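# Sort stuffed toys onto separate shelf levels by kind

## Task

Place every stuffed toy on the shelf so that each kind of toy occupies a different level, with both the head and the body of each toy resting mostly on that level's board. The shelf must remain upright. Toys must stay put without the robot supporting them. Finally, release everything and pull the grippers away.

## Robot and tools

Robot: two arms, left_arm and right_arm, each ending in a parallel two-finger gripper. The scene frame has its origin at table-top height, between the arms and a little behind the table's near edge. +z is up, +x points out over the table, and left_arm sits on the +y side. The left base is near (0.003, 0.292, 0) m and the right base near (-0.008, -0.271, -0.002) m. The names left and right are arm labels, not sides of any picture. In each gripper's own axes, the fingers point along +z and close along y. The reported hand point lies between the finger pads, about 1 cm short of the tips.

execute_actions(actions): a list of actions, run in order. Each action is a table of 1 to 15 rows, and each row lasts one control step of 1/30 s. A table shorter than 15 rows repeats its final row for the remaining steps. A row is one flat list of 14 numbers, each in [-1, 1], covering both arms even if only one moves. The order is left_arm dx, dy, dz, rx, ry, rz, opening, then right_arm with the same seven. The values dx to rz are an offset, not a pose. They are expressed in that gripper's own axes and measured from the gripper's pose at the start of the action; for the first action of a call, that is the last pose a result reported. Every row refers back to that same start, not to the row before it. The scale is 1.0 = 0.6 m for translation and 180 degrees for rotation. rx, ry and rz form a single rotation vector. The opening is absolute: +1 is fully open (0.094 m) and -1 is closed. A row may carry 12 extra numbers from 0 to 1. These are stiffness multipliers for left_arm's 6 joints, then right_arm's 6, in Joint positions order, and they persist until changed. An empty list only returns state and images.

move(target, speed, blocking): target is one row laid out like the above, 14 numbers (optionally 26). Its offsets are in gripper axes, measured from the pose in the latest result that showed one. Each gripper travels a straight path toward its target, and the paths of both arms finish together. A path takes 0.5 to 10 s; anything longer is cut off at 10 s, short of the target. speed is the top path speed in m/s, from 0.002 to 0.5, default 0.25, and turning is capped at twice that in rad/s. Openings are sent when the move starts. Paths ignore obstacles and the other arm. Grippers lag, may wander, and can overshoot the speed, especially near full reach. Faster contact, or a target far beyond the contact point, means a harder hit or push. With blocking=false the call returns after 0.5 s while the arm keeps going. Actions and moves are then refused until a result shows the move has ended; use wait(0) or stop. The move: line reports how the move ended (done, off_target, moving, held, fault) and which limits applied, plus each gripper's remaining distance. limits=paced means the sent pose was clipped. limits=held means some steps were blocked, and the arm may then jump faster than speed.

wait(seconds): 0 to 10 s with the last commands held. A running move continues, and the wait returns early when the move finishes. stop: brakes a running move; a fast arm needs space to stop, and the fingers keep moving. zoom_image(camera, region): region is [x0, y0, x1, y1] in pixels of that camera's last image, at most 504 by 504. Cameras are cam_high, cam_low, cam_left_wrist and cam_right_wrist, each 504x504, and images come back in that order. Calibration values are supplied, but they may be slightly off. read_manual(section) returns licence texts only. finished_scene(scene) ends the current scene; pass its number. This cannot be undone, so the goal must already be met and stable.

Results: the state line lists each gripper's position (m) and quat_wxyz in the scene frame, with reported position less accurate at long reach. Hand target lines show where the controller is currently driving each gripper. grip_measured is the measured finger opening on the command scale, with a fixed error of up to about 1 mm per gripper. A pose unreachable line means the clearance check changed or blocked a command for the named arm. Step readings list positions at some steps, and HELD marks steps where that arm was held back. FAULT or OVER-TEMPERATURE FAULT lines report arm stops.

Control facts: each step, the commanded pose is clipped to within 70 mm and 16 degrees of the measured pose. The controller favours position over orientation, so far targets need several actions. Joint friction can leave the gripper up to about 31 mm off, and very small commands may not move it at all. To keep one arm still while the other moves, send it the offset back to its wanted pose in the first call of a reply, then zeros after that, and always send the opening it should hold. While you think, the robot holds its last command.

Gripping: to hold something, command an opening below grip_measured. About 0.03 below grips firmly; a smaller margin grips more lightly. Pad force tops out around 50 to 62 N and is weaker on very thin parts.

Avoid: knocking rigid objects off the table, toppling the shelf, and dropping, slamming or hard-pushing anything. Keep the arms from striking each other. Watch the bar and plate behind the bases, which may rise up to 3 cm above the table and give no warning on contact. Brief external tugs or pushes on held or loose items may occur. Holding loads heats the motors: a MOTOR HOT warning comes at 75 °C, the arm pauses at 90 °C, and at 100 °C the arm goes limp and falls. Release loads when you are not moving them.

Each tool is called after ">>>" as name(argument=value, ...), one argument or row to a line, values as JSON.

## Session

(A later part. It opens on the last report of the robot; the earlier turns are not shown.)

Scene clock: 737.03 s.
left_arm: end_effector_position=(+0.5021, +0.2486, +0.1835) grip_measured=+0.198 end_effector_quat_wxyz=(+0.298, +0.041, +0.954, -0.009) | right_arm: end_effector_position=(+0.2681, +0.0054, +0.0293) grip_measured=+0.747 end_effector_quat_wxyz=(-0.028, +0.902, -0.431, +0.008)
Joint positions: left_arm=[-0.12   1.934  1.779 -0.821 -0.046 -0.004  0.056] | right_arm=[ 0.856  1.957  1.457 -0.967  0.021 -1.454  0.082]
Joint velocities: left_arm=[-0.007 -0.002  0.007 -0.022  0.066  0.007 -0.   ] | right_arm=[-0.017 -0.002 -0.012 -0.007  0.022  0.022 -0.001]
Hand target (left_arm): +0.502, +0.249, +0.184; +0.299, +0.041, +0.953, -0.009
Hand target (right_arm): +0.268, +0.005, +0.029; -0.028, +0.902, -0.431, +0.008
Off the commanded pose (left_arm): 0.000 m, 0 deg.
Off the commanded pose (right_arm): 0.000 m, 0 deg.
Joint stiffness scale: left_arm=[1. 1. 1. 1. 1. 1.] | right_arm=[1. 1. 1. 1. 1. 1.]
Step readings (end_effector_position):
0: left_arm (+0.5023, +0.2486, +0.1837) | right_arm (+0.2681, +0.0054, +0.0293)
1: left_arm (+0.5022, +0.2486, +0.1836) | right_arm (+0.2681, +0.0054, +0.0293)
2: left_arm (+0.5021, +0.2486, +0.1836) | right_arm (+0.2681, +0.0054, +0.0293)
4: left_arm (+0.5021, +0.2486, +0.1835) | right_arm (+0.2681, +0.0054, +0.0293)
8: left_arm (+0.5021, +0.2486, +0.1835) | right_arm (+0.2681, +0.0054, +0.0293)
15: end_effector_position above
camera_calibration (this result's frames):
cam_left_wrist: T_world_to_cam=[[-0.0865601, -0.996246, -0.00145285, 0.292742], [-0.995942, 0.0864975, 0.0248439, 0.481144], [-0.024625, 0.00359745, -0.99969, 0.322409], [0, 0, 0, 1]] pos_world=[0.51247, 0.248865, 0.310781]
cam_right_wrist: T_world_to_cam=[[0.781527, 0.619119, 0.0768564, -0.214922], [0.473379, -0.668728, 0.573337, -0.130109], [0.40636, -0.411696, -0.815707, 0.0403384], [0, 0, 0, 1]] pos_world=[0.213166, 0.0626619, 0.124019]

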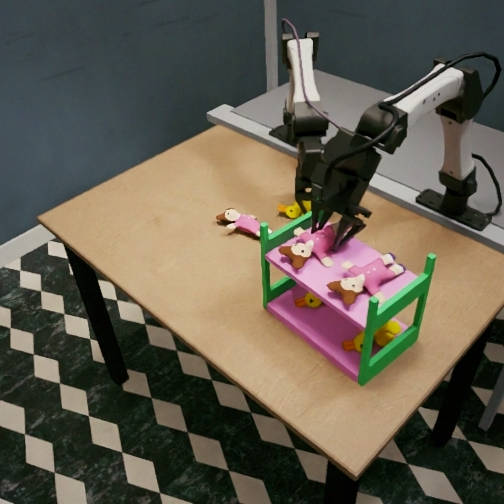

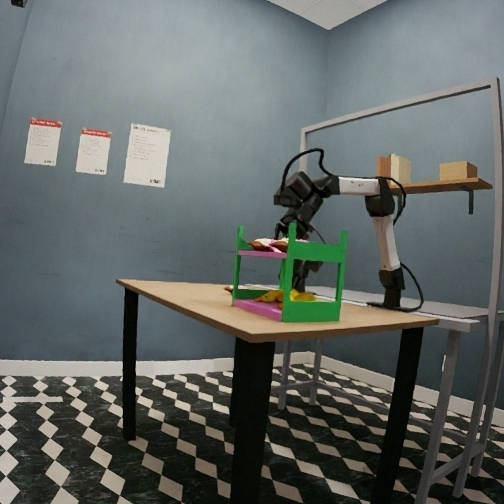

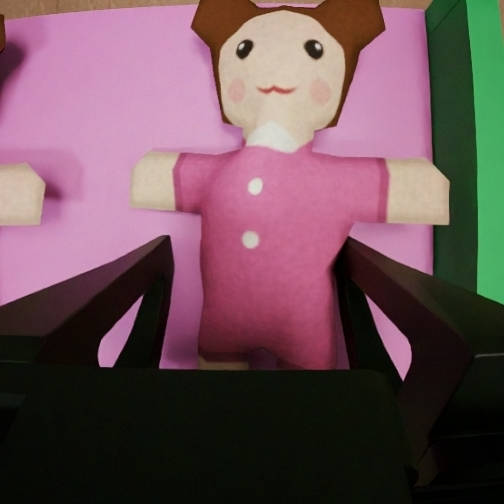

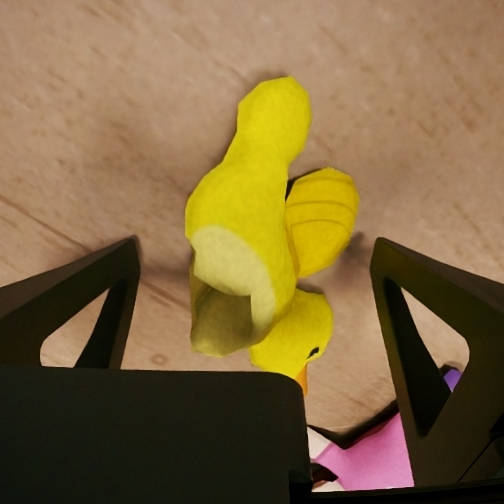

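>>> move(
  target=[0.111,-0.005,-0.279,0,0,0,0.2, 0,0,-0.115,0,0,0,0.75],
  speed=0.25,
)

>>> move(
  target=[0.351,-0.374,0.173,0.164,-0.061,0.190,0.85, 0.345,0.379,-0.068,0,0,0.3,0.75],
  speed=0.35,
)

Scene clock: 790.33 s.
left_arm: end_effector_position=(+0.3549, +0.2641, +0.2839) grip_measured=+0.198 end_effector_quat_wxyz=(+0.301, +0.039, +0.953, -0.010) | right_arm: end_effector_position=(+0.2688, +0.0040, +0.0930) grip_measured=+0.747 end_effector_quat_wxyz=(-0.034, +0.902, -0.431, +0.010)
Joint positions: left_arm=[-0.135  1.453  1.651 -1.169 -0.054 -0.02   0.056] | right_arm=[ 0.856  1.899  1.631 -1.189  0.021 -1.454  0.082]
Joint velocities: left_arm=[-0.002  0.002 -0.017  0.066  0.066  0.022  0.002] | right_arm=[-0.032  0.007 -0.007  0.037  0.066 -0.007 -0.001]
Hand target (left_arm): +0.351, +0.261, +0.282; +0.298, +0.041, +0.954, -0.009
Hand target (right_arm): +0.265, +0.002, +0.098; -0.028, +0.902, -0.431, +0.008
Off the commanded pose (left_arm): 0.007 m, 0 deg.
Off the commanded pose (right_arm): 0.006 m, 1 deg.
Joint stiffness scale: left_arm=[1. 1. 1. 1. 1. 1.] | right_arm=[1. 1. 1. 1. 1. 1.]
move: done
camera_calibration (this result's frames):
cam_left_wrist: T_world_to_cam=[[-0.0839343, -0.996471, 0.00118272, 0.293996], [-0.996299, 0.0839418, 0.0184912, 0.333319], [-0.0185252, 0.000373705, -0.999828, 0.417817], [0, 0, 0, 1]] pos_world=[0.364501, 0.264823, 0.411234]
cam_right_wrist: T_world_to_cam=[[0.781056, 0.618259, 0.0877897, -0.220409], [0.468773, -0.673382, 0.571672, -0.166541], [0.412558, -0.405355, -0.815772, 0.0897249], [0, 0, 0, 1]] pos_world=[0.213205, 0.0604946, 0.187751]

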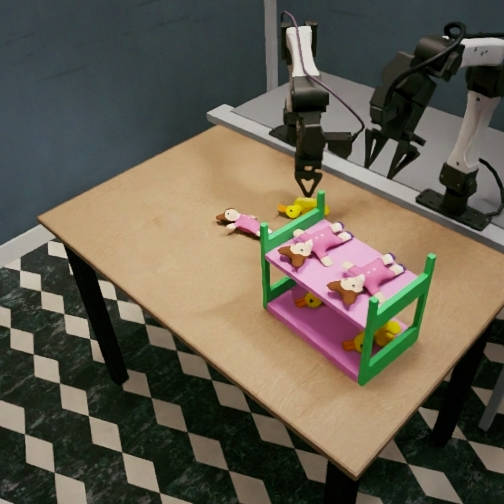

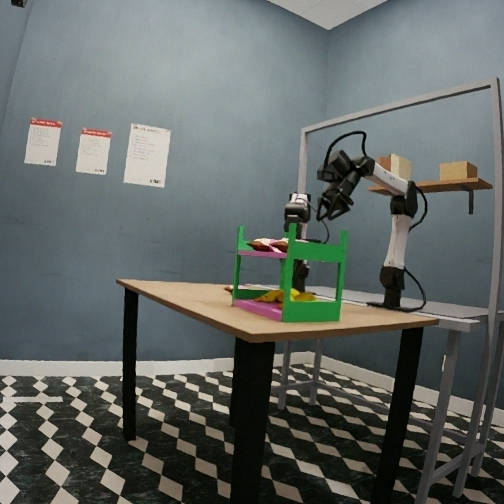

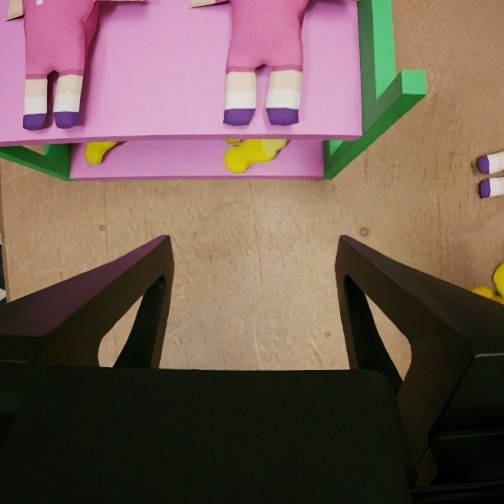

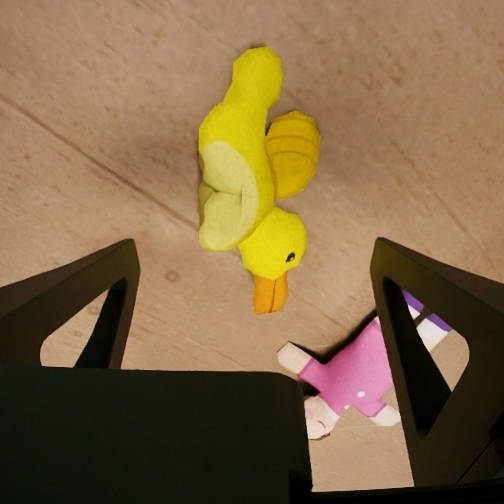

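Scene clock: 792.57 s.
left_arm: end_effector_position=(+0.2277, +0.0564, +0.0816) grip_measured=+0.848 end_effector_quat_wxyz=(+0.360, +0.379, +0.838, -0.159) | right_arm: end_effector_position=(+0.2345, -0.3020, +0.1189) grip_measured=+0.747 end_effector_quat_wxyz=(+0.043, -0.609, +0.792, -0.011)
Joint positions: left_arm=[-0.812  1.221  0.512 -0.08   0.015  0.044  0.087] | right_arm=[-0.134  1.331  1.113 -1.235 -0.074 -1.499  0.082]
Joint velocities: left_arm=[ 0.002  0.012 -0.007 -0.007 -0.066 -0.066 -0.   ] | right_arm=[-0.007 -0.007 -0.007  0.125 -0.022 -0.066 -0.   ]
Hand target (left_arm): +0.224, +0.053, +0.076; +0.358, +0.389, +0.834, -0.161
Hand target (right_arm): +0.223, -0.301, +0.117; +0.034, -0.608, +0.793, +0.003
Off the commanded pose (left_arm): 0.008 m, 1 deg.
Off the commanded pose (right_arm): 0.015 m, 2 deg.
Joint stiffness scale: left_arm=[1. 1. 1. 1. 1. 1.] | right_arm=[1. 1. 1. 1. 1. 1.]
move: off_target (right_arm)
camera_calibration (this result's frames):
cam_left_wrist: T_world_to_cam=[[-0.751253, -0.66001, -0.00233308, 0.209785], [-0.649312, 0.739701, -0.176734, 0.127692], [0.118372, -0.131257, -0.984256, 0.188235], [0, 0, 0, 1]] pos_world=[0.218232, 0.0687131, 0.208329]
cam_right_wrist: T_world_to_cam=[[0.959665, -0.267078, 0.0878249, -0.315956], [-0.271565, -0.799714, 0.535453, -0.231593], [-0.0727727, -0.537706, -0.839986, 0.077707], [0, 0, 0, 1]] pos_world=[0.245974, -0.227809, 0.217029]

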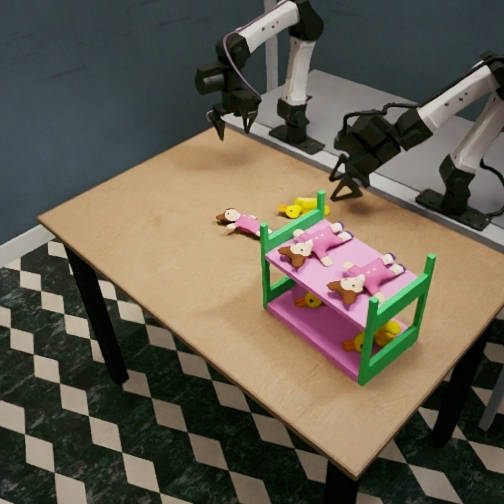

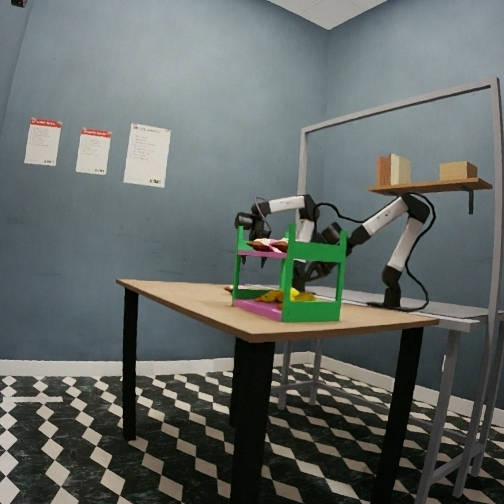

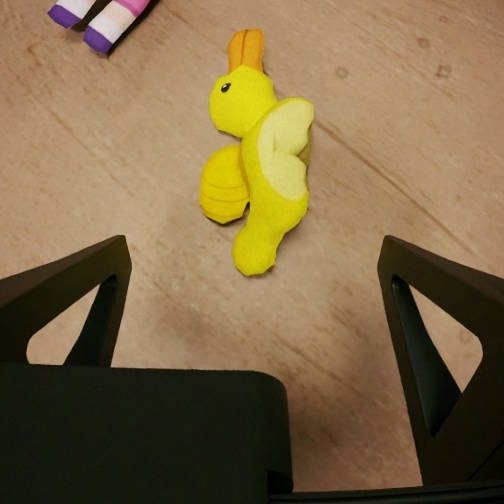

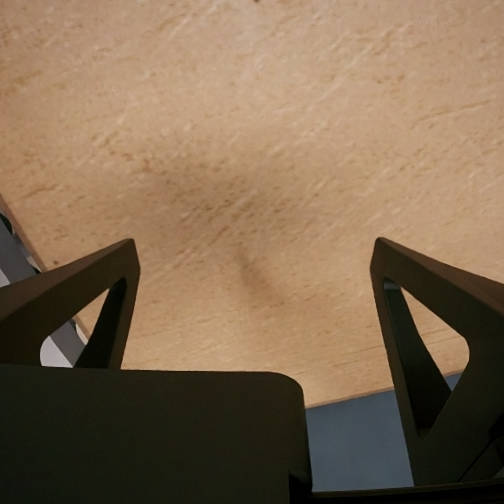

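>>> move(
  target=[0,-0.002,0.163,0,0,0,0.75, 0,0,0,0,0,0,0.75],
  speed=0.17,
)

Scene clock: 810.13 s.
left_arm: end_effector_position=(+0.2695, +0.0113, +0.0108) grip_measured=+0.752 end_effector_quat_wxyz=(+0.350, +0.379, +0.842, -0.156) | right_arm: end_effector_position=(+0.2345, -0.3020, +0.1189) grip_measured=+0.747 end_effector_quat_wxyz=(+0.043, -0.609, +0.792, -0.011)
Joint positions: left_arm=[-0.812  1.719  0.591  0.316  0.015  0.04   0.082] | right_arm=[-0.134  1.331  1.113 -1.235 -0.074 -1.5    0.082]
Joint velocities: left_arm=[-0.007  0.002 -0.012  0.007  0.066 -0.022 -0.   ] | right_arm=[ 0.012 -0.017  0.002  0.037  0.037  0.022  0.001]
Hand target (left_arm): +0.273, +0.002, +0.014; +0.360, +0.379, +0.838, -0.159
Hand target (right_arm): +0.235, -0.302, +0.119; +0.043, -0.609, +0.792, -0.011
Off the commanded pose (left_arm): 0.010 m, 1 deg.
Off the commanded pose (right_arm): 0.000 m, 0 deg.
Joint stiffness scale: left_arm=[1. 1. 1. 1. 1. 1.] | right_arm=[1. 1. 1. 1. 1. 1.]
move: done
camera_calibration (this result's frames):
cam_left_wrist: T_world_to_cam=[[-0.750074, -0.661352, 0.00138081, 0.210944], [-0.653561, 0.740916, -0.154599, 0.176657], [0.101221, -0.116863, -0.987976, 0.112202], [0, 0, 0, 1]] pos_world=[0.262323, 0.0217329, 0.137873]
cam_right_wrist: T_world_to_cam=[[0.959765, -0.26671, 0.0878461, -0.315871], [-0.271269, -0.7998, 0.535474, -0.231691], [-0.072557, -0.537759, -0.83997, 0.0776384], [0, 0, 0, 1]] pos_world=[0.245945, -0.227802, 0.217027]

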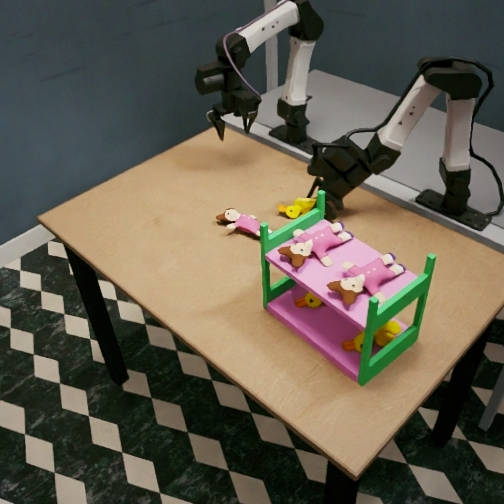

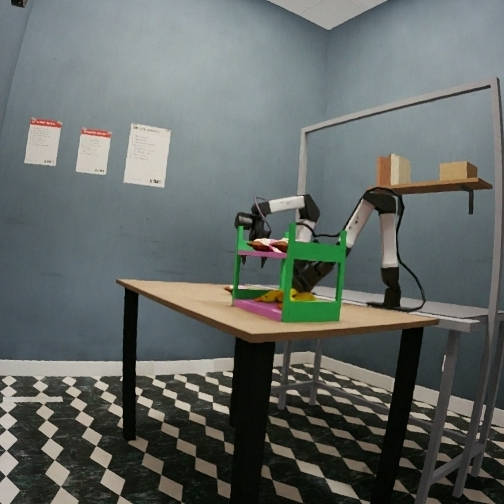

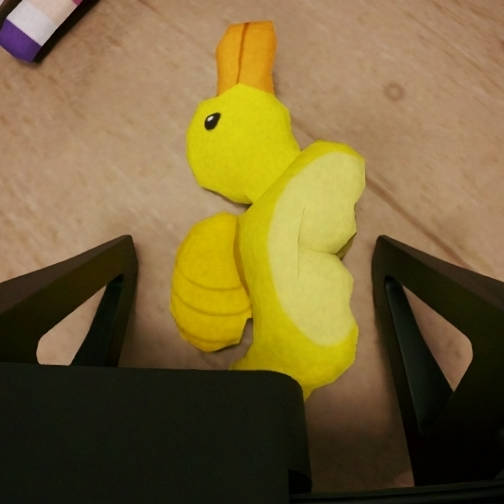

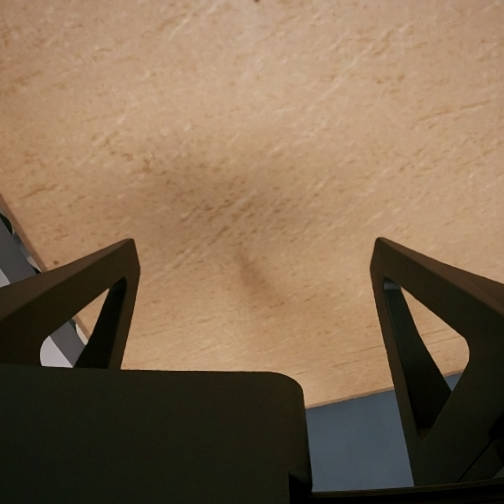

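>>> execute_actions(
  actions=[
    [[0,0,0,0,0,0,0.5, 0,0,0,0,0,0,0.75],[0,0,0,0,0,0,0.2, 0,0,0,0,0,0,0.75],[0,0,0,0,0,0,-0.5, 0,0,0,0,0,0,0.75]],
  ],
)

>>> move(
  target=[-0.085,0.015,-0.095,0,0,0,-0.52, 0,0,0,0,0,0,0.75],
  speed=0.2,
)

Scene clock: 817.70 s.
left_arm: end_effector_position=(+0.2698, +0.0112, +0.0109) grip_measured=-0.497 end_effector_quat_wxyz=(+0.351, +0.379, +0.842, -0.156) | right_arm: end_effector_position=(+0.2345, -0.3020, +0.1189) grip_measured=+0.747 end_effector_quat_wxyz=(+0.043, -0.609, +0.792, -0.011)
Joint positions: left_arm=[-0.812  1.72   0.591  0.317  0.015  0.04   0.024] | right_arm=[-0.134  1.331  1.113 -1.235 -0.074 -1.5    0.082]
Joint velocities: left_arm=[ 0.002 -0.017 -0.007 -0.022 -0.066 -0.037  0.   ] | right_arm=[-0.007 -0.002 -0.002 -0.051 -0.066 -0.022  0.   ]
Hand target (left_arm): +0.270, +0.011, +0.011; +0.350, +0.379, +0.842, -0.156
Hand target (right_arm): +0.235, -0.302, +0.119; +0.043, -0.609, +0.792, -0.011
Off the commanded pose (left_arm): 0.000 m, 0 deg.
Off the commanded pose (right_arm): 0.000 m, 0 deg.
Joint stiffness scale: left_arm=[1. 1. 1. 1. 1. 1.] | right_arm=[1. 1. 1. 1. 1. 1.]
Step readings (end_effector_position):
0: left_arm (+0.2696, +0.0112, +0.0109) | right_arm (+0.2345, -0.3020, +0.1189)
1: left_arm (+0.2696, +0.0112, +0.0109) | right_arm (+0.2345, -0.3020, +0.1189)
2: left_arm (+0.2696, +0.0112, +0.0109) | right_arm (+0.2345, -0.3020, +0.1189)
4: left_arm (+0.2696, +0.0112, +0.0109) | right_arm (+0.2345, -0.3020, +0.1189)
8: left_arm (+0.2698, +0.0112, +0.0109) | right_arm (+0.2345, -0.3020, +0.1189)
15: end_effector_position above
camera_calibration (this result's frames):
cam_left_wrist: T_world_to_cam=[[-0.749707, -0.661769, 0.000793652, 0.210999], [-0.653791, 0.740483, -0.155698, 0.176973], [0.102448, -0.117247, -0.987804, 0.111959], [0, 0, 0, 1]] pos_world=[0.262421, 0.0217138, 0.13798]
cam_right_wrist: T_world_to_cam=[[0.959765, -0.26671, 0.0878461, -0.315871], [-0.271269, -0.7998, 0.535474, -0.231691], [-0.072557, -0.537759, -0.83997, 0.0776384], [0, 0, 0, 1]] pos_world=[0.245945, -0.227802, 0.217027]

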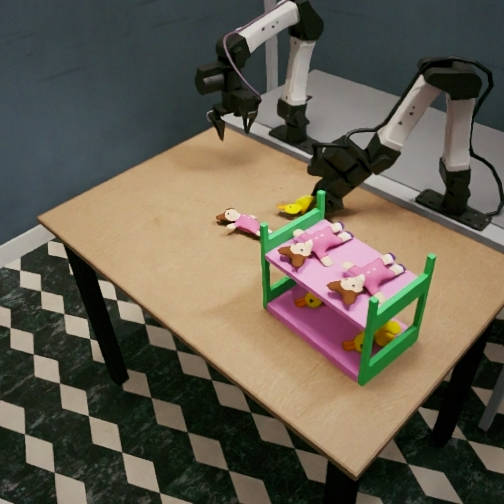

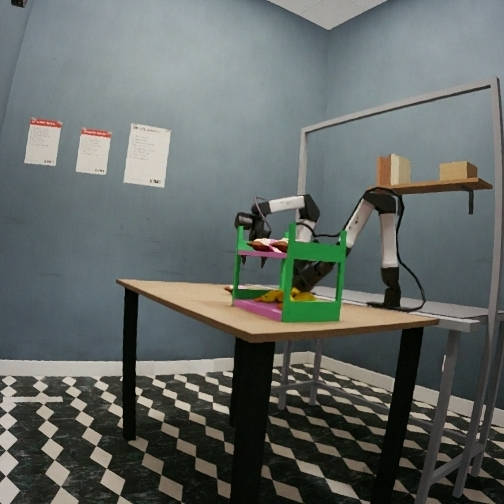

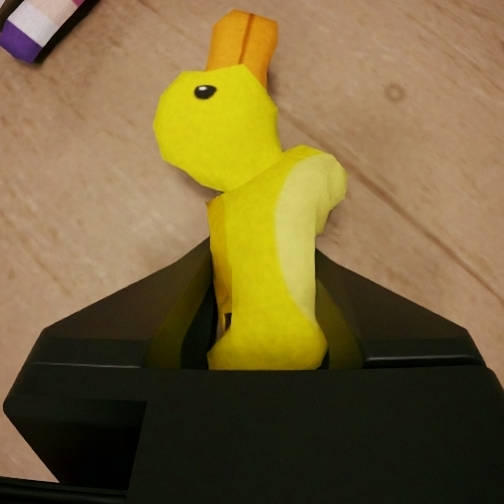

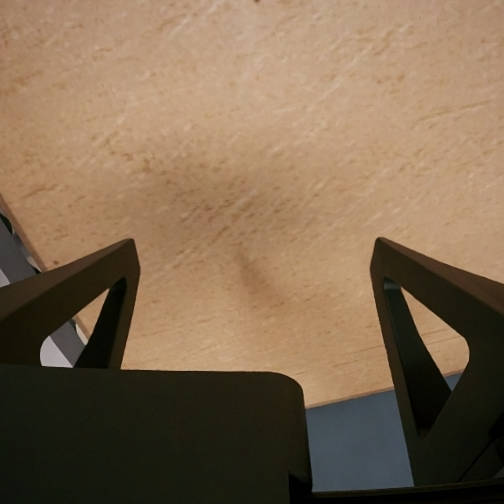

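Scene clock: 818.87 s.
left_arm: end_effector_position=(+0.2648, +0.0252, +0.0728) grip_measured=-0.517 end_effector_quat_wxyz=(+0.332, +0.381, +0.850, -0.147) | right_arm: end_effector_position=(+0.2345, -0.3020, +0.1189) grip_measured=+0.747 end_effector_quat_wxyz=(+0.043, -0.609, +0.792, -0.011)
Joint positions: left_arm=[-0.795  1.484  0.711 -0.083  0.022  0.051  0.023] | right_arm=[-0.134  1.331  1.113 -1.235 -0.074 -1.5    0.082]
Joint velocities: left_arm=[ 0.002  0.002 -0.022  0.007  0.037 -0.007 -0.001] | right_arm=[-0.017  0.002  0.007 -0.022  0.051 -0.066 -0.   ]
Hand target (left_arm): +0.272, +0.021, +0.088; +0.350, +0.379, +0.842, -0.155
Hand target (right_arm): +0.235, -0.302, +0.119; +0.043, -0.609, +0.792, -0.011
Off the commanded pose (left_arm): 0.018 m, 3 deg.
Off the commanded pose (right_arm): 0.000 m, 0 deg.
Joint stiffness scale: left_arm=[1. 1. 1. 1. 1. 1.] | right_arm=[1. 1. 1. 1. 1. 1.]
move: off_target (left_arm)
camera_calibration (this result's frames):
cam_left_wrist: T_world_to_cam=[[-0.747361, -0.664417, 0.00103671, 0.215901], [-0.660356, 0.742618, -0.111573, 0.171446], [0.0733612, -0.08407, -0.993756, 0.182485], [0, 0, 0, 1]] pos_world=[0.261184, 0.0314705, 0.20025]
cam_right_wrist: T_world_to_cam=[[0.959765, -0.26671, 0.0878461, -0.315871], [-0.271269, -0.7998, 0.535474, -0.231691], [-0.072557, -0.537759, -0.83997, 0.0776384], [0, 0, 0, 1]] pos_world=[0.245945, -0.227802, 0.217027]

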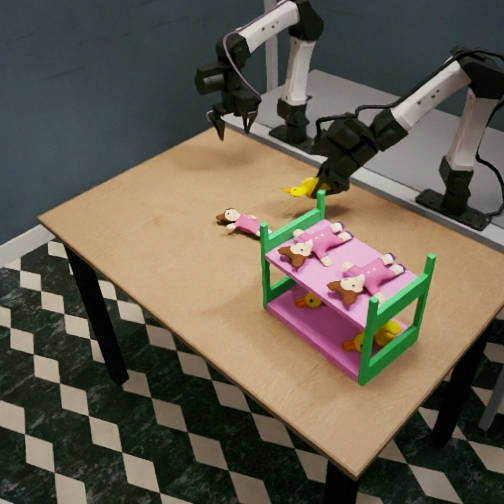

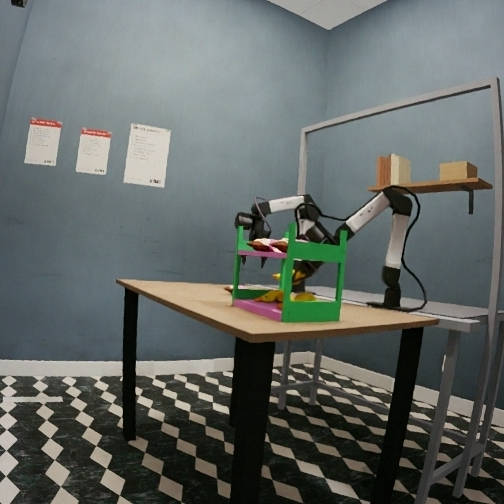

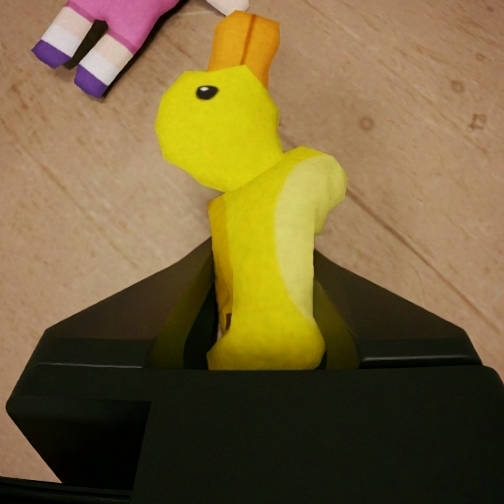

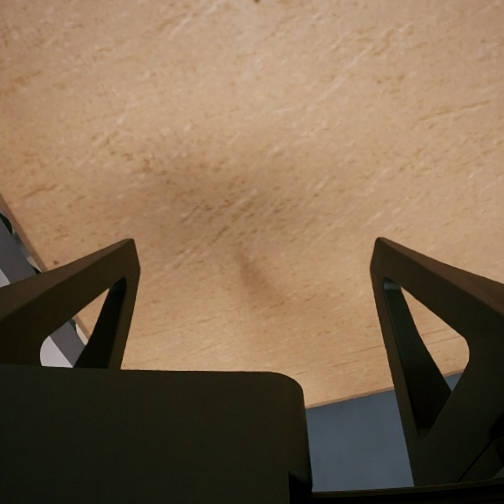

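>>> move(
  target=[0.213,0.444,-0.226,-0.208,-0.155,-0.135,-0.52, 0,0,0,0,0,0,0.75],
  speed=0.35,
)

Scene clock: 851.57 s.
left_arm: end_effector_position=(+0.3481, +0.3400, +0.0877) grip_measured=-0.517 end_effector_quat_wxyz=(+0.583, +0.025, +0.812, -0.027) | right_arm: end_effector_position=(+0.2345, -0.3020, +0.1189) grip_measured=+0.747 end_effector_quat_wxyz=(+0.043, -0.609, +0.792, -0.011)
Joint positions: left_arm=[0.291 1.404 0.214 0.834 0.345 0.141 0.023] | right_arm=[-0.134  1.331  1.113 -1.235 -0.074 -1.5    0.082]
Joint velocities: left_arm=[ 0.002  0.002 -0.012 -0.022 -0.007 -0.022 -0.   ] | right_arm=[ 0.002  0.002 -0.007  0.022 -0.037 -0.051 -0.   ]
Hand target (left_arm): +0.345, +0.340, +0.085; +0.586, +0.022, +0.810, -0.032
Hand target (right_arm): +0.235, -0.302, +0.119; +0.043, -0.609, +0.792, -0.011
Off the commanded pose (left_arm): 0.009 m, 1 deg.
Off the commanded pose (right_arm): 0.000 m, 0 deg.
Joint stiffness scale: left_arm=[1. 1. 1. 1. 1. 1.] | right_arm=[1. 1. 1. 1. 1. 1.]
move: done
camera_calibration (this result's frames):
cam_left_wrist: T_world_to_cam=[[-0.0784647, -0.996771, 0.0170626, 0.366087], [-0.814634, 0.0542427, -0.577433, 0.322923], [0.574643, -0.0592078, -0.81626, 0.0191615], [0, 0, 0, 1]] pos_world=[0.280778, 0.348523, 0.195861]
cam_right_wrist: T_world_to_cam=[[0.959765, -0.26671, 0.0878461, -0.315871], [-0.271269, -0.7998, 0.535474, -0.231691], [-0.072557, -0.537759, -0.83997, 0.0776384], [0, 0, 0, 1]] pos_world=[0.245945, -0.227802, 0.217027]

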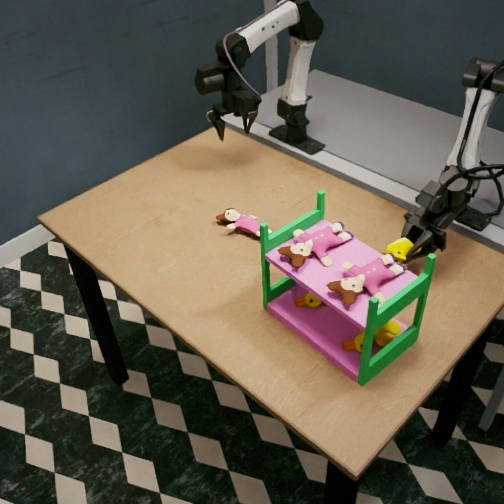

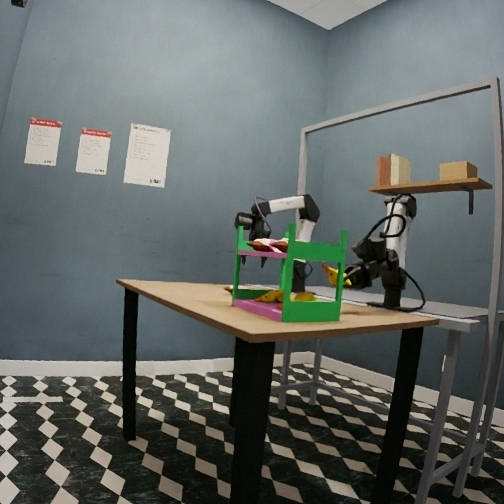

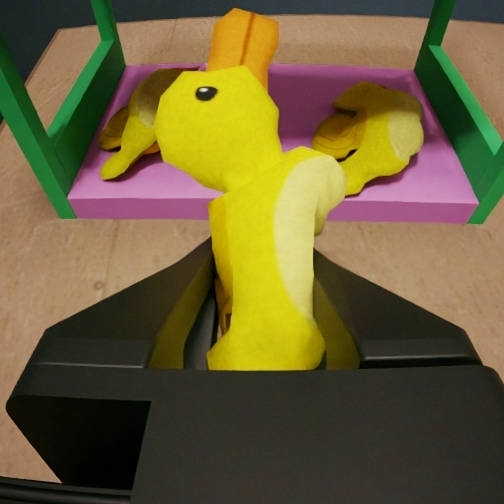

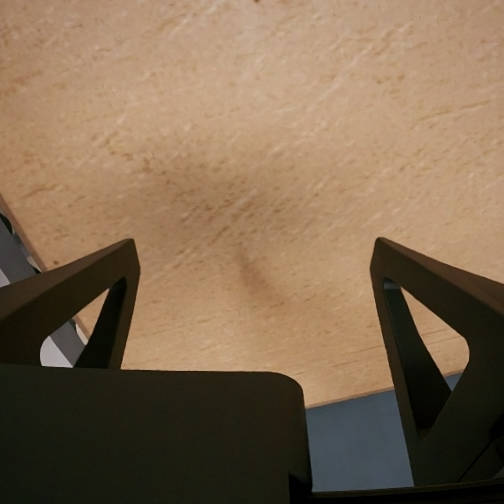

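>>> move(
  target=[-0.037,-0.011,0.251,0,-0.054,0,-0.52, 0,0,0,0,0,0,0.75],
  speed=0.2,
)

>>> execute_actions(
  actions=[
    [[0,0,0,0,0,0,-0.3, 0,0,0,0,0,0,0.75],[0,0,0,0,0,0,-0.15, 0,0,0,0,0,0,0.75],[0,0,0,0,0,0,0.0, 0,0,0,0,0,0,0.75],[0,0,0,0,0,0,0.22, 0,0,0,0,0,0,0.75]],
  ],
)

Scene clock: 865.60 s.
left_arm: end_effector_position=(+0.4874, +0.3245, +0.0490) grip_measured=-0.517 end_effector_quat_wxyz=(+0.629, +0.022, +0.776, -0.030) | right_arm: end_effector_position=(+0.2345, -0.3020, +0.1189) grip_measured=+0.747 end_effector_quat_wxyz=(+0.043, -0.609, +0.792, -0.011)
Joint positions: left_arm=[0.127 2.135 0.676 1.236 0.198 0.056 0.023] | right_arm=[-0.134  1.331  1.113 -1.235 -0.074 -1.5    0.082]
Joint velocities: left_arm=[-0.002 -0.002 -0.017 -0.007  0.051 -0.081  0.   ] | right_arm=[ 0.017 -0.027 -0.027 -0.022  0.022  0.007  0.   ]
Hand target (left_arm): +0.497, +0.320, +0.062; +0.650, +0.024, +0.759, -0.030
Hand target (right_arm): +0.235, -0.302, +0.119; +0.043, -0.609, +0.792, -0.011
Off the commanded pose (left_arm): 0.015 m, 3 deg.
Off the commanded pose (right_arm): 0.000 m, 0 deg.
Joint stiffness scale: left_arm=[1. 1. 1. 1. 1. 1.] | right_arm=[1. 1. 1. 1. 1. 1.]
move: off_target (left_arm)
camera_calibration (this result's frames):
cam_left_wrist: T_world_to_cam=[[-0.0773288, -0.996799, 0.0202985, 0.36147], [-0.743058, 0.0440459, -0.667776, 0.387806], [0.664744, -0.0667213, -0.744085, -0.138441], [0, 0, 0, 1]] pos_world=[0.408142, 0.333995, 0.148618]
cam_right_wrist: T_world_to_cam=[[0.959765, -0.26671, 0.0878461, -0.315871], [-0.271269, -0.7998, 0.535474, -0.231691], [-0.072557, -0.537759, -0.83997, 0.0776384], [0, 0, 0, 1]] pos_world=[0.245945, -0.227802, 0.217027]

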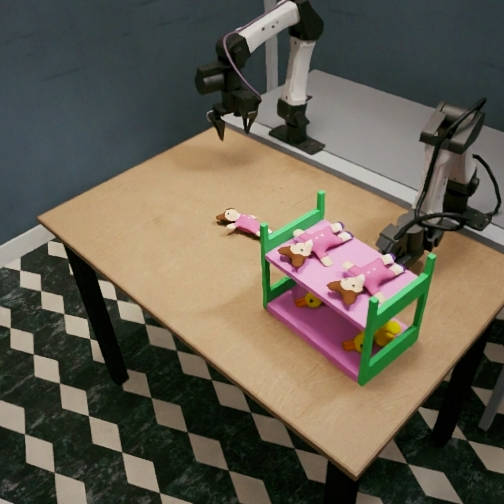

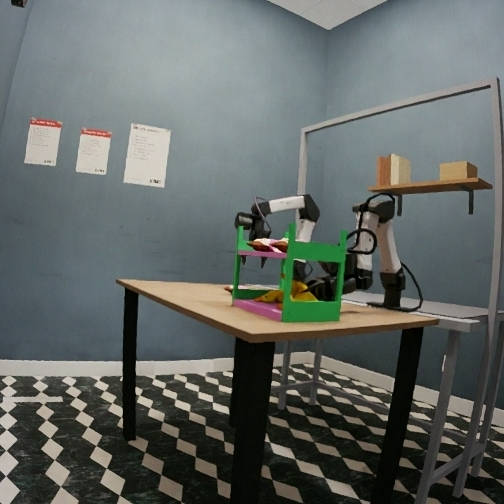

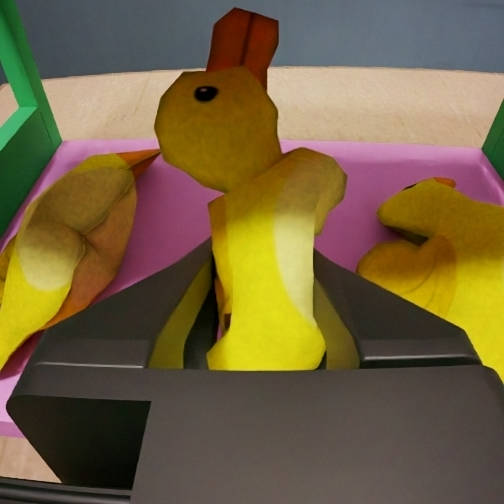

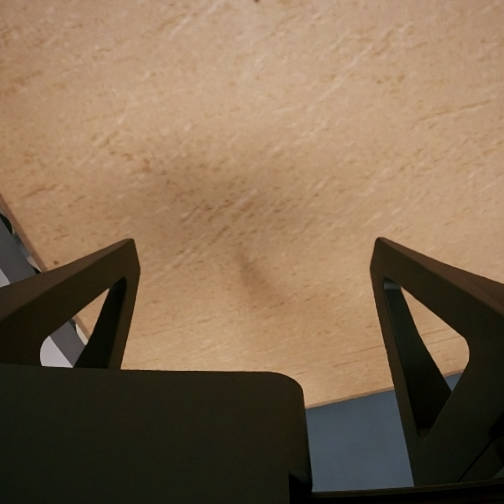

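Scene clock: 866.10 s.
left_arm: end_effector_position=(+0.4873, +0.3245, +0.0485) grip_measured=+0.218 end_effector_quat_wxyz=(+0.628, +0.022, +0.777, -0.030) | right_arm: end_effector_position=(+0.2345, -0.3020, +0.1189) grip_measured=+0.747 end_effector_quat_wxyz=(+0.043, -0.609, +0.792, -0.011)
Joint positions: left_arm=[0.127 2.135 0.676 1.234 0.198 0.056 0.057] | right_arm=[-0.134  1.331  1.113 -1.235 -0.074 -1.5    0.082]
Joint velocities: left_arm=[-0.007 -0.002  0.002 -0.022 -0.081 -0.022 -0.002] | right_arm=[-0.012  0.017 -0.007 -0.066  0.007  0.007  0.   ]
Hand target (left_arm): +0.487, +0.324, +0.049; +0.629, +0.022, +0.776, -0.030
Hand target (right_arm): +0.235, -0.302, +0.119; +0.043, -0.609, +0.792, -0.011
Off the commanded pose (left_arm): 0.000 m, 0 deg.
Off the commanded pose (right_arm): 0.000 m, 0 deg.
Joint stiffness scale: left_arm=[1. 1. 1. 1. 1. 1.] | right_arm=[1. 1. 1. 1. 1. 1.]
Step readings (end_effector_position):
0: left_arm (+0.4874, +0.3245, +0.0490) | right_arm (+0.2345, -0.3020, +0.1189)
1: left_arm (+0.4874, +0.3245, +0.0488) | right_arm (+0.2345, -0.3020, +0.1189)
2: left_arm (+0.4874, +0.3245, +0.0487) | right_arm (+0.2345, -0.3020, +0.1189)
4: left_arm (+0.4873, +0.3245, +0.0485) | right_arm (+0.2345, -0.3020, +0.1189)
8: left_arm (+0.4873, +0.3245, +0.0485) | right_arm (+0.2345, -0.3020, +0.1189)
15: end_effector_position above
camera_calibration (this result's frames):
cam_left_wrist: T_world_to_cam=[[-0.0773486, -0.996789, 0.0206976, 0.361431], [-0.744316, 0.0439203, -0.666382, 0.388019], [0.663333, -0.0669493, -0.745323, -0.137892], [0, 0, 0, 1]] pos_world=[0.408233, 0.333997, 0.148314]
cam_right_wrist: T_world_to_cam=[[0.959765, -0.26671, 0.0878461, -0.315871], [-0.271269, -0.7998, 0.535474, -0.231691], [-0.072557, -0.537759, -0.83997, 0.0776384], [0, 0, 0, 1]] pos_world=[0.245945, -0.227802, 0.217027]

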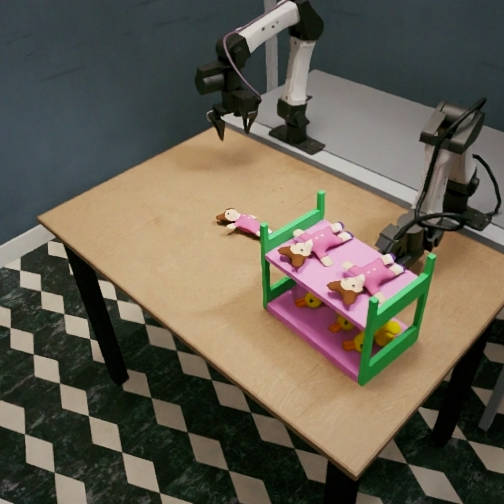

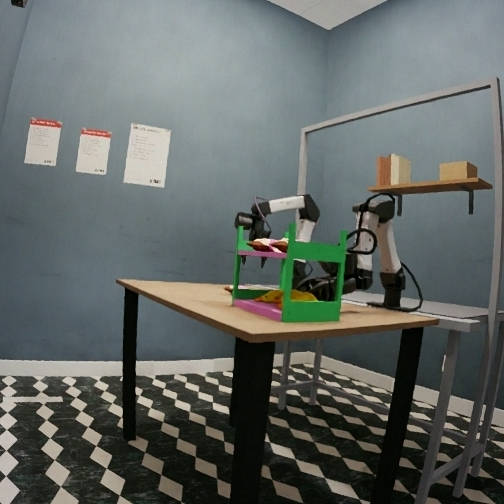

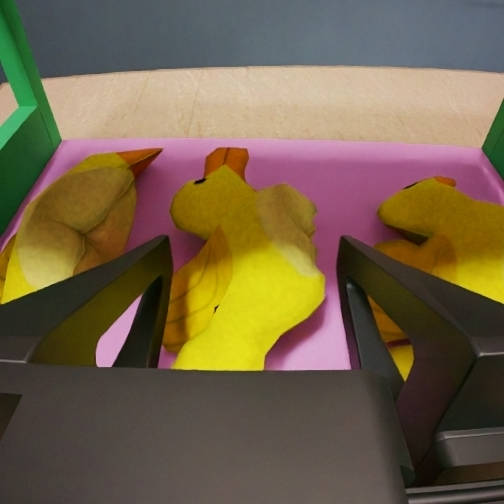

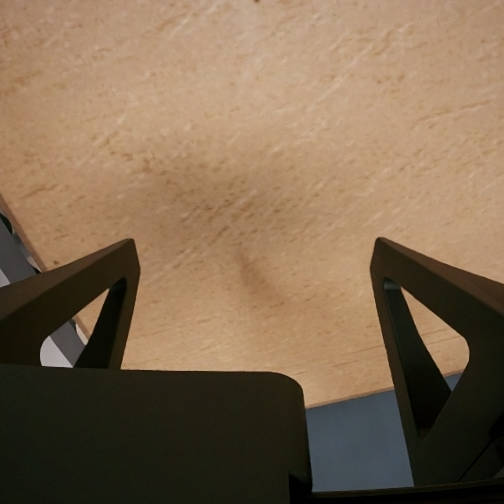

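>>> move(
  target=[-0.02,0.0,-0.25,0,0.07,0,0.22, 0,0,0,0,0,0,0.75],
  speed=0.25,
)

>>> move(
  target=[-0.060,-0.533,0.060,0.277,0.152,0.247,0.3, 0,0,0,0,0,0,0.75],
  speed=0.35,
)

Scene clock: 916.83 s.
left_arm: end_effector_position=(+0.3380, +0.3337, +0.0785) grip_measured=+0.218 end_effector_quat_wxyz=(+0.525, +0.019, +0.851, -0.030) | right_arm: end_effector_position=(+0.2345, -0.3020, +0.1189) grip_measured=+0.747 end_effector_quat_wxyz=(+0.043, -0.609, +0.792, -0.011)
Joint positions: left_arm=[0.256 1.274 0.267 0.51  0.291 0.152 0.057] | right_arm=[-0.134  1.331  1.113 -1.235 -0.074 -1.5    0.082]
Joint velocities: left_arm=[-0.002 -0.012  0.002 -0.007 -0.007  0.022 -0.001] | right_arm=[ 0.012 -0.007 -0.022 -0.022  0.022 -0.022 -0.001]
Hand target (left_arm): +0.343, +0.337, +0.091; +0.539, +0.024, +0.841, -0.026
Hand target (right_arm): +0.235, -0.302, +0.119; +0.043, -0.609, +0.792, -0.011
Off the commanded pose (left_arm): 0.014 m, 2 deg.
Off the commanded pose (right_arm): 0.000 m, 0 deg.
Joint stiffness scale: left_arm=[1. 1. 1. 1. 1. 1.] | right_arm=[1. 1. 1. 1. 1. 1.]
move: off_target (left_arm)
camera_calibration (this result's frames):
cam_left_wrist: T_world_to_cam=[[-0.0693115, -0.997001, 0.0344224, 0.354709], [-0.887983, 0.0459343, -0.457576, 0.327912], [0.454623, -0.0622818, -0.888504, 0.0643523], [0, 0, 0, 1]] pos_world=[0.28651, 0.34259, 0.195012]
cam_right_wrist: T_world_to_cam=[[0.959765, -0.26671, 0.0878461, -0.315871], [-0.271269, -0.7998, 0.535474, -0.231691], [-0.072557, -0.537759, -0.83997, 0.0776384], [0, 0, 0, 1]] pos_world=[0.245945, -0.227802, 0.217027]

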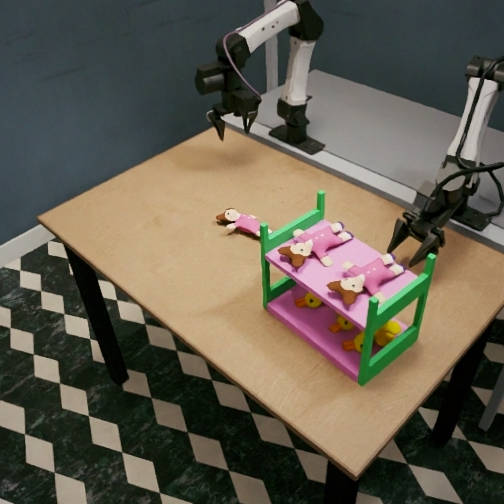

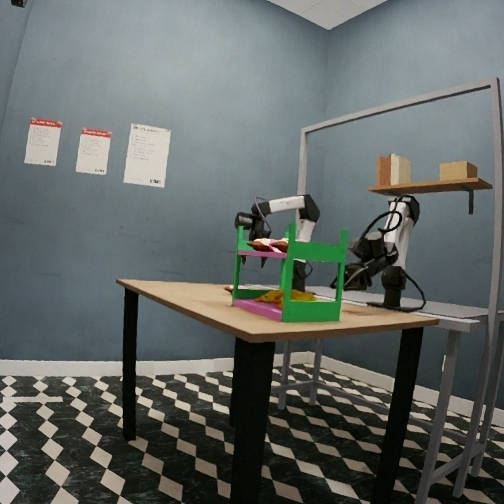

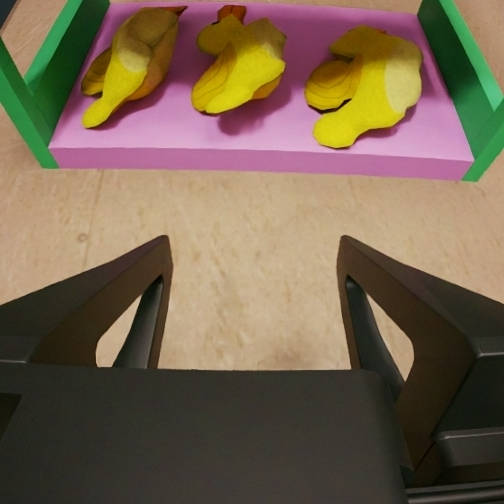

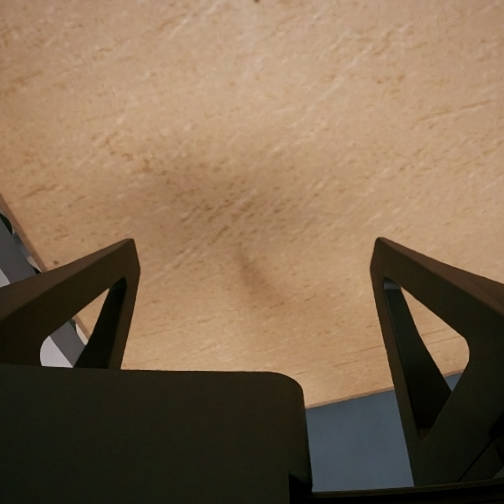

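Scene clock: 919.40 s.
left_arm: end_effector_position=(+0.3591, +0.0202, +0.0970) grip_measured=+0.298 end_effector_quat_wxyz=(+0.227, +0.538, +0.796, -0.159) | right_arm: end_effector_position=(+0.2345, -0.3020, +0.1189) grip_measured=+0.747 end_effector_quat_wxyz=(+0.043, -0.609, +0.792, -0.011)
Joint positions: left_arm=[-0.544  1.891  1.4   -0.646  0.316  0.582  0.061] | right_arm=[-0.134  1.331  1.113 -1.235 -0.074 -1.5    0.082]
Joint velocities: left_arm=[-0.017 -0.017 -0.002 -0.037 -0.081 -0.022  0.   ] | right_arm=[ 0.012  0.002 -0.007 -0.022  0.007 -0.007 -0.   ]
Hand target (left_arm): +0.360, +0.012, +0.100; +0.231, +0.547, +0.788, -0.165
Hand target (right_arm): +0.235, -0.302, +0.119; +0.043, -0.609, +0.792, -0.011
Off the commanded pose (left_arm): 0.013 m, 3 deg.
Off the commanded pose (right_arm): 0.000 m, 0 deg.
Joint stiffness scale: left_arm=[1. 1. 1. 1. 1. 1.] | right_arm=[1. 1. 1. 1. 1. 1.]
move: off_target (left_arm)
camera_calibration (this result's frames):
cam_left_wrist: T_world_to_cam=[[-0.929522, -0.368533, 0.0131507, 0.341241], [-0.366814, 0.927676, 0.0697462, 0.113428], [-0.0379034, 0.0600068, -0.997478, 0.236583], [0, 0, 0, 1]] pos_world=[0.367765, 0.00633716, 0.223588]
cam_right_wrist: T_world_to_cam=[[0.959765, -0.26671, 0.0878461, -0.315871], [-0.271269, -0.7998, 0.535474, -0.231691], [-0.072557, -0.537759, -0.83997, 0.0776384], [0, 0, 0, 1]] pos_world=[0.245945, -0.227802, 0.217027]

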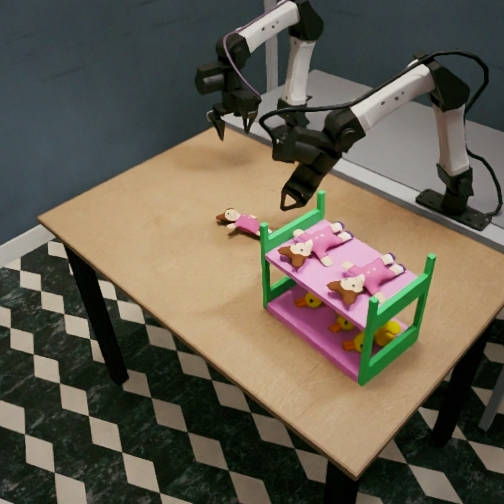

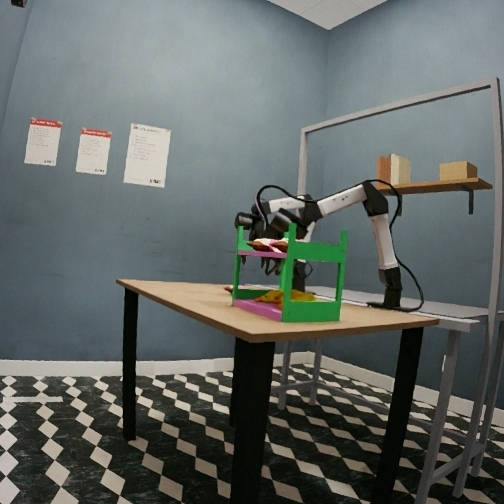

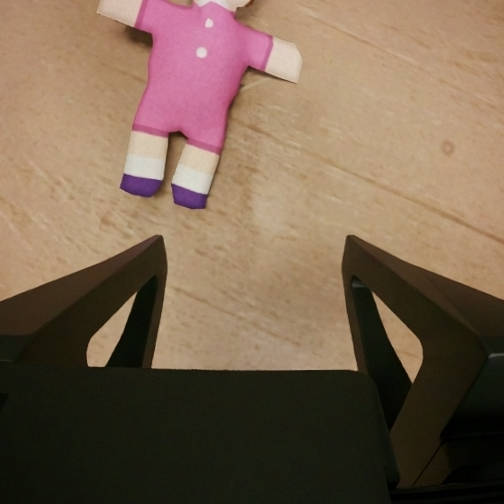

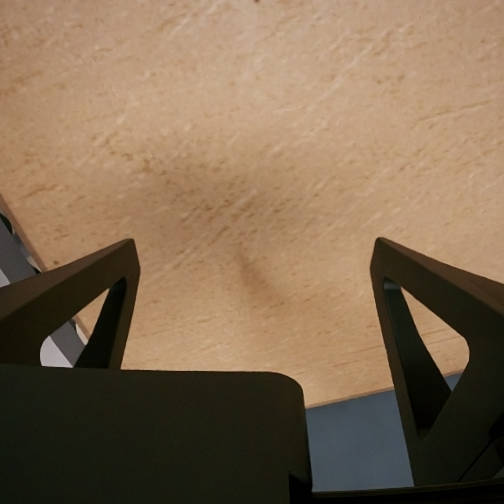

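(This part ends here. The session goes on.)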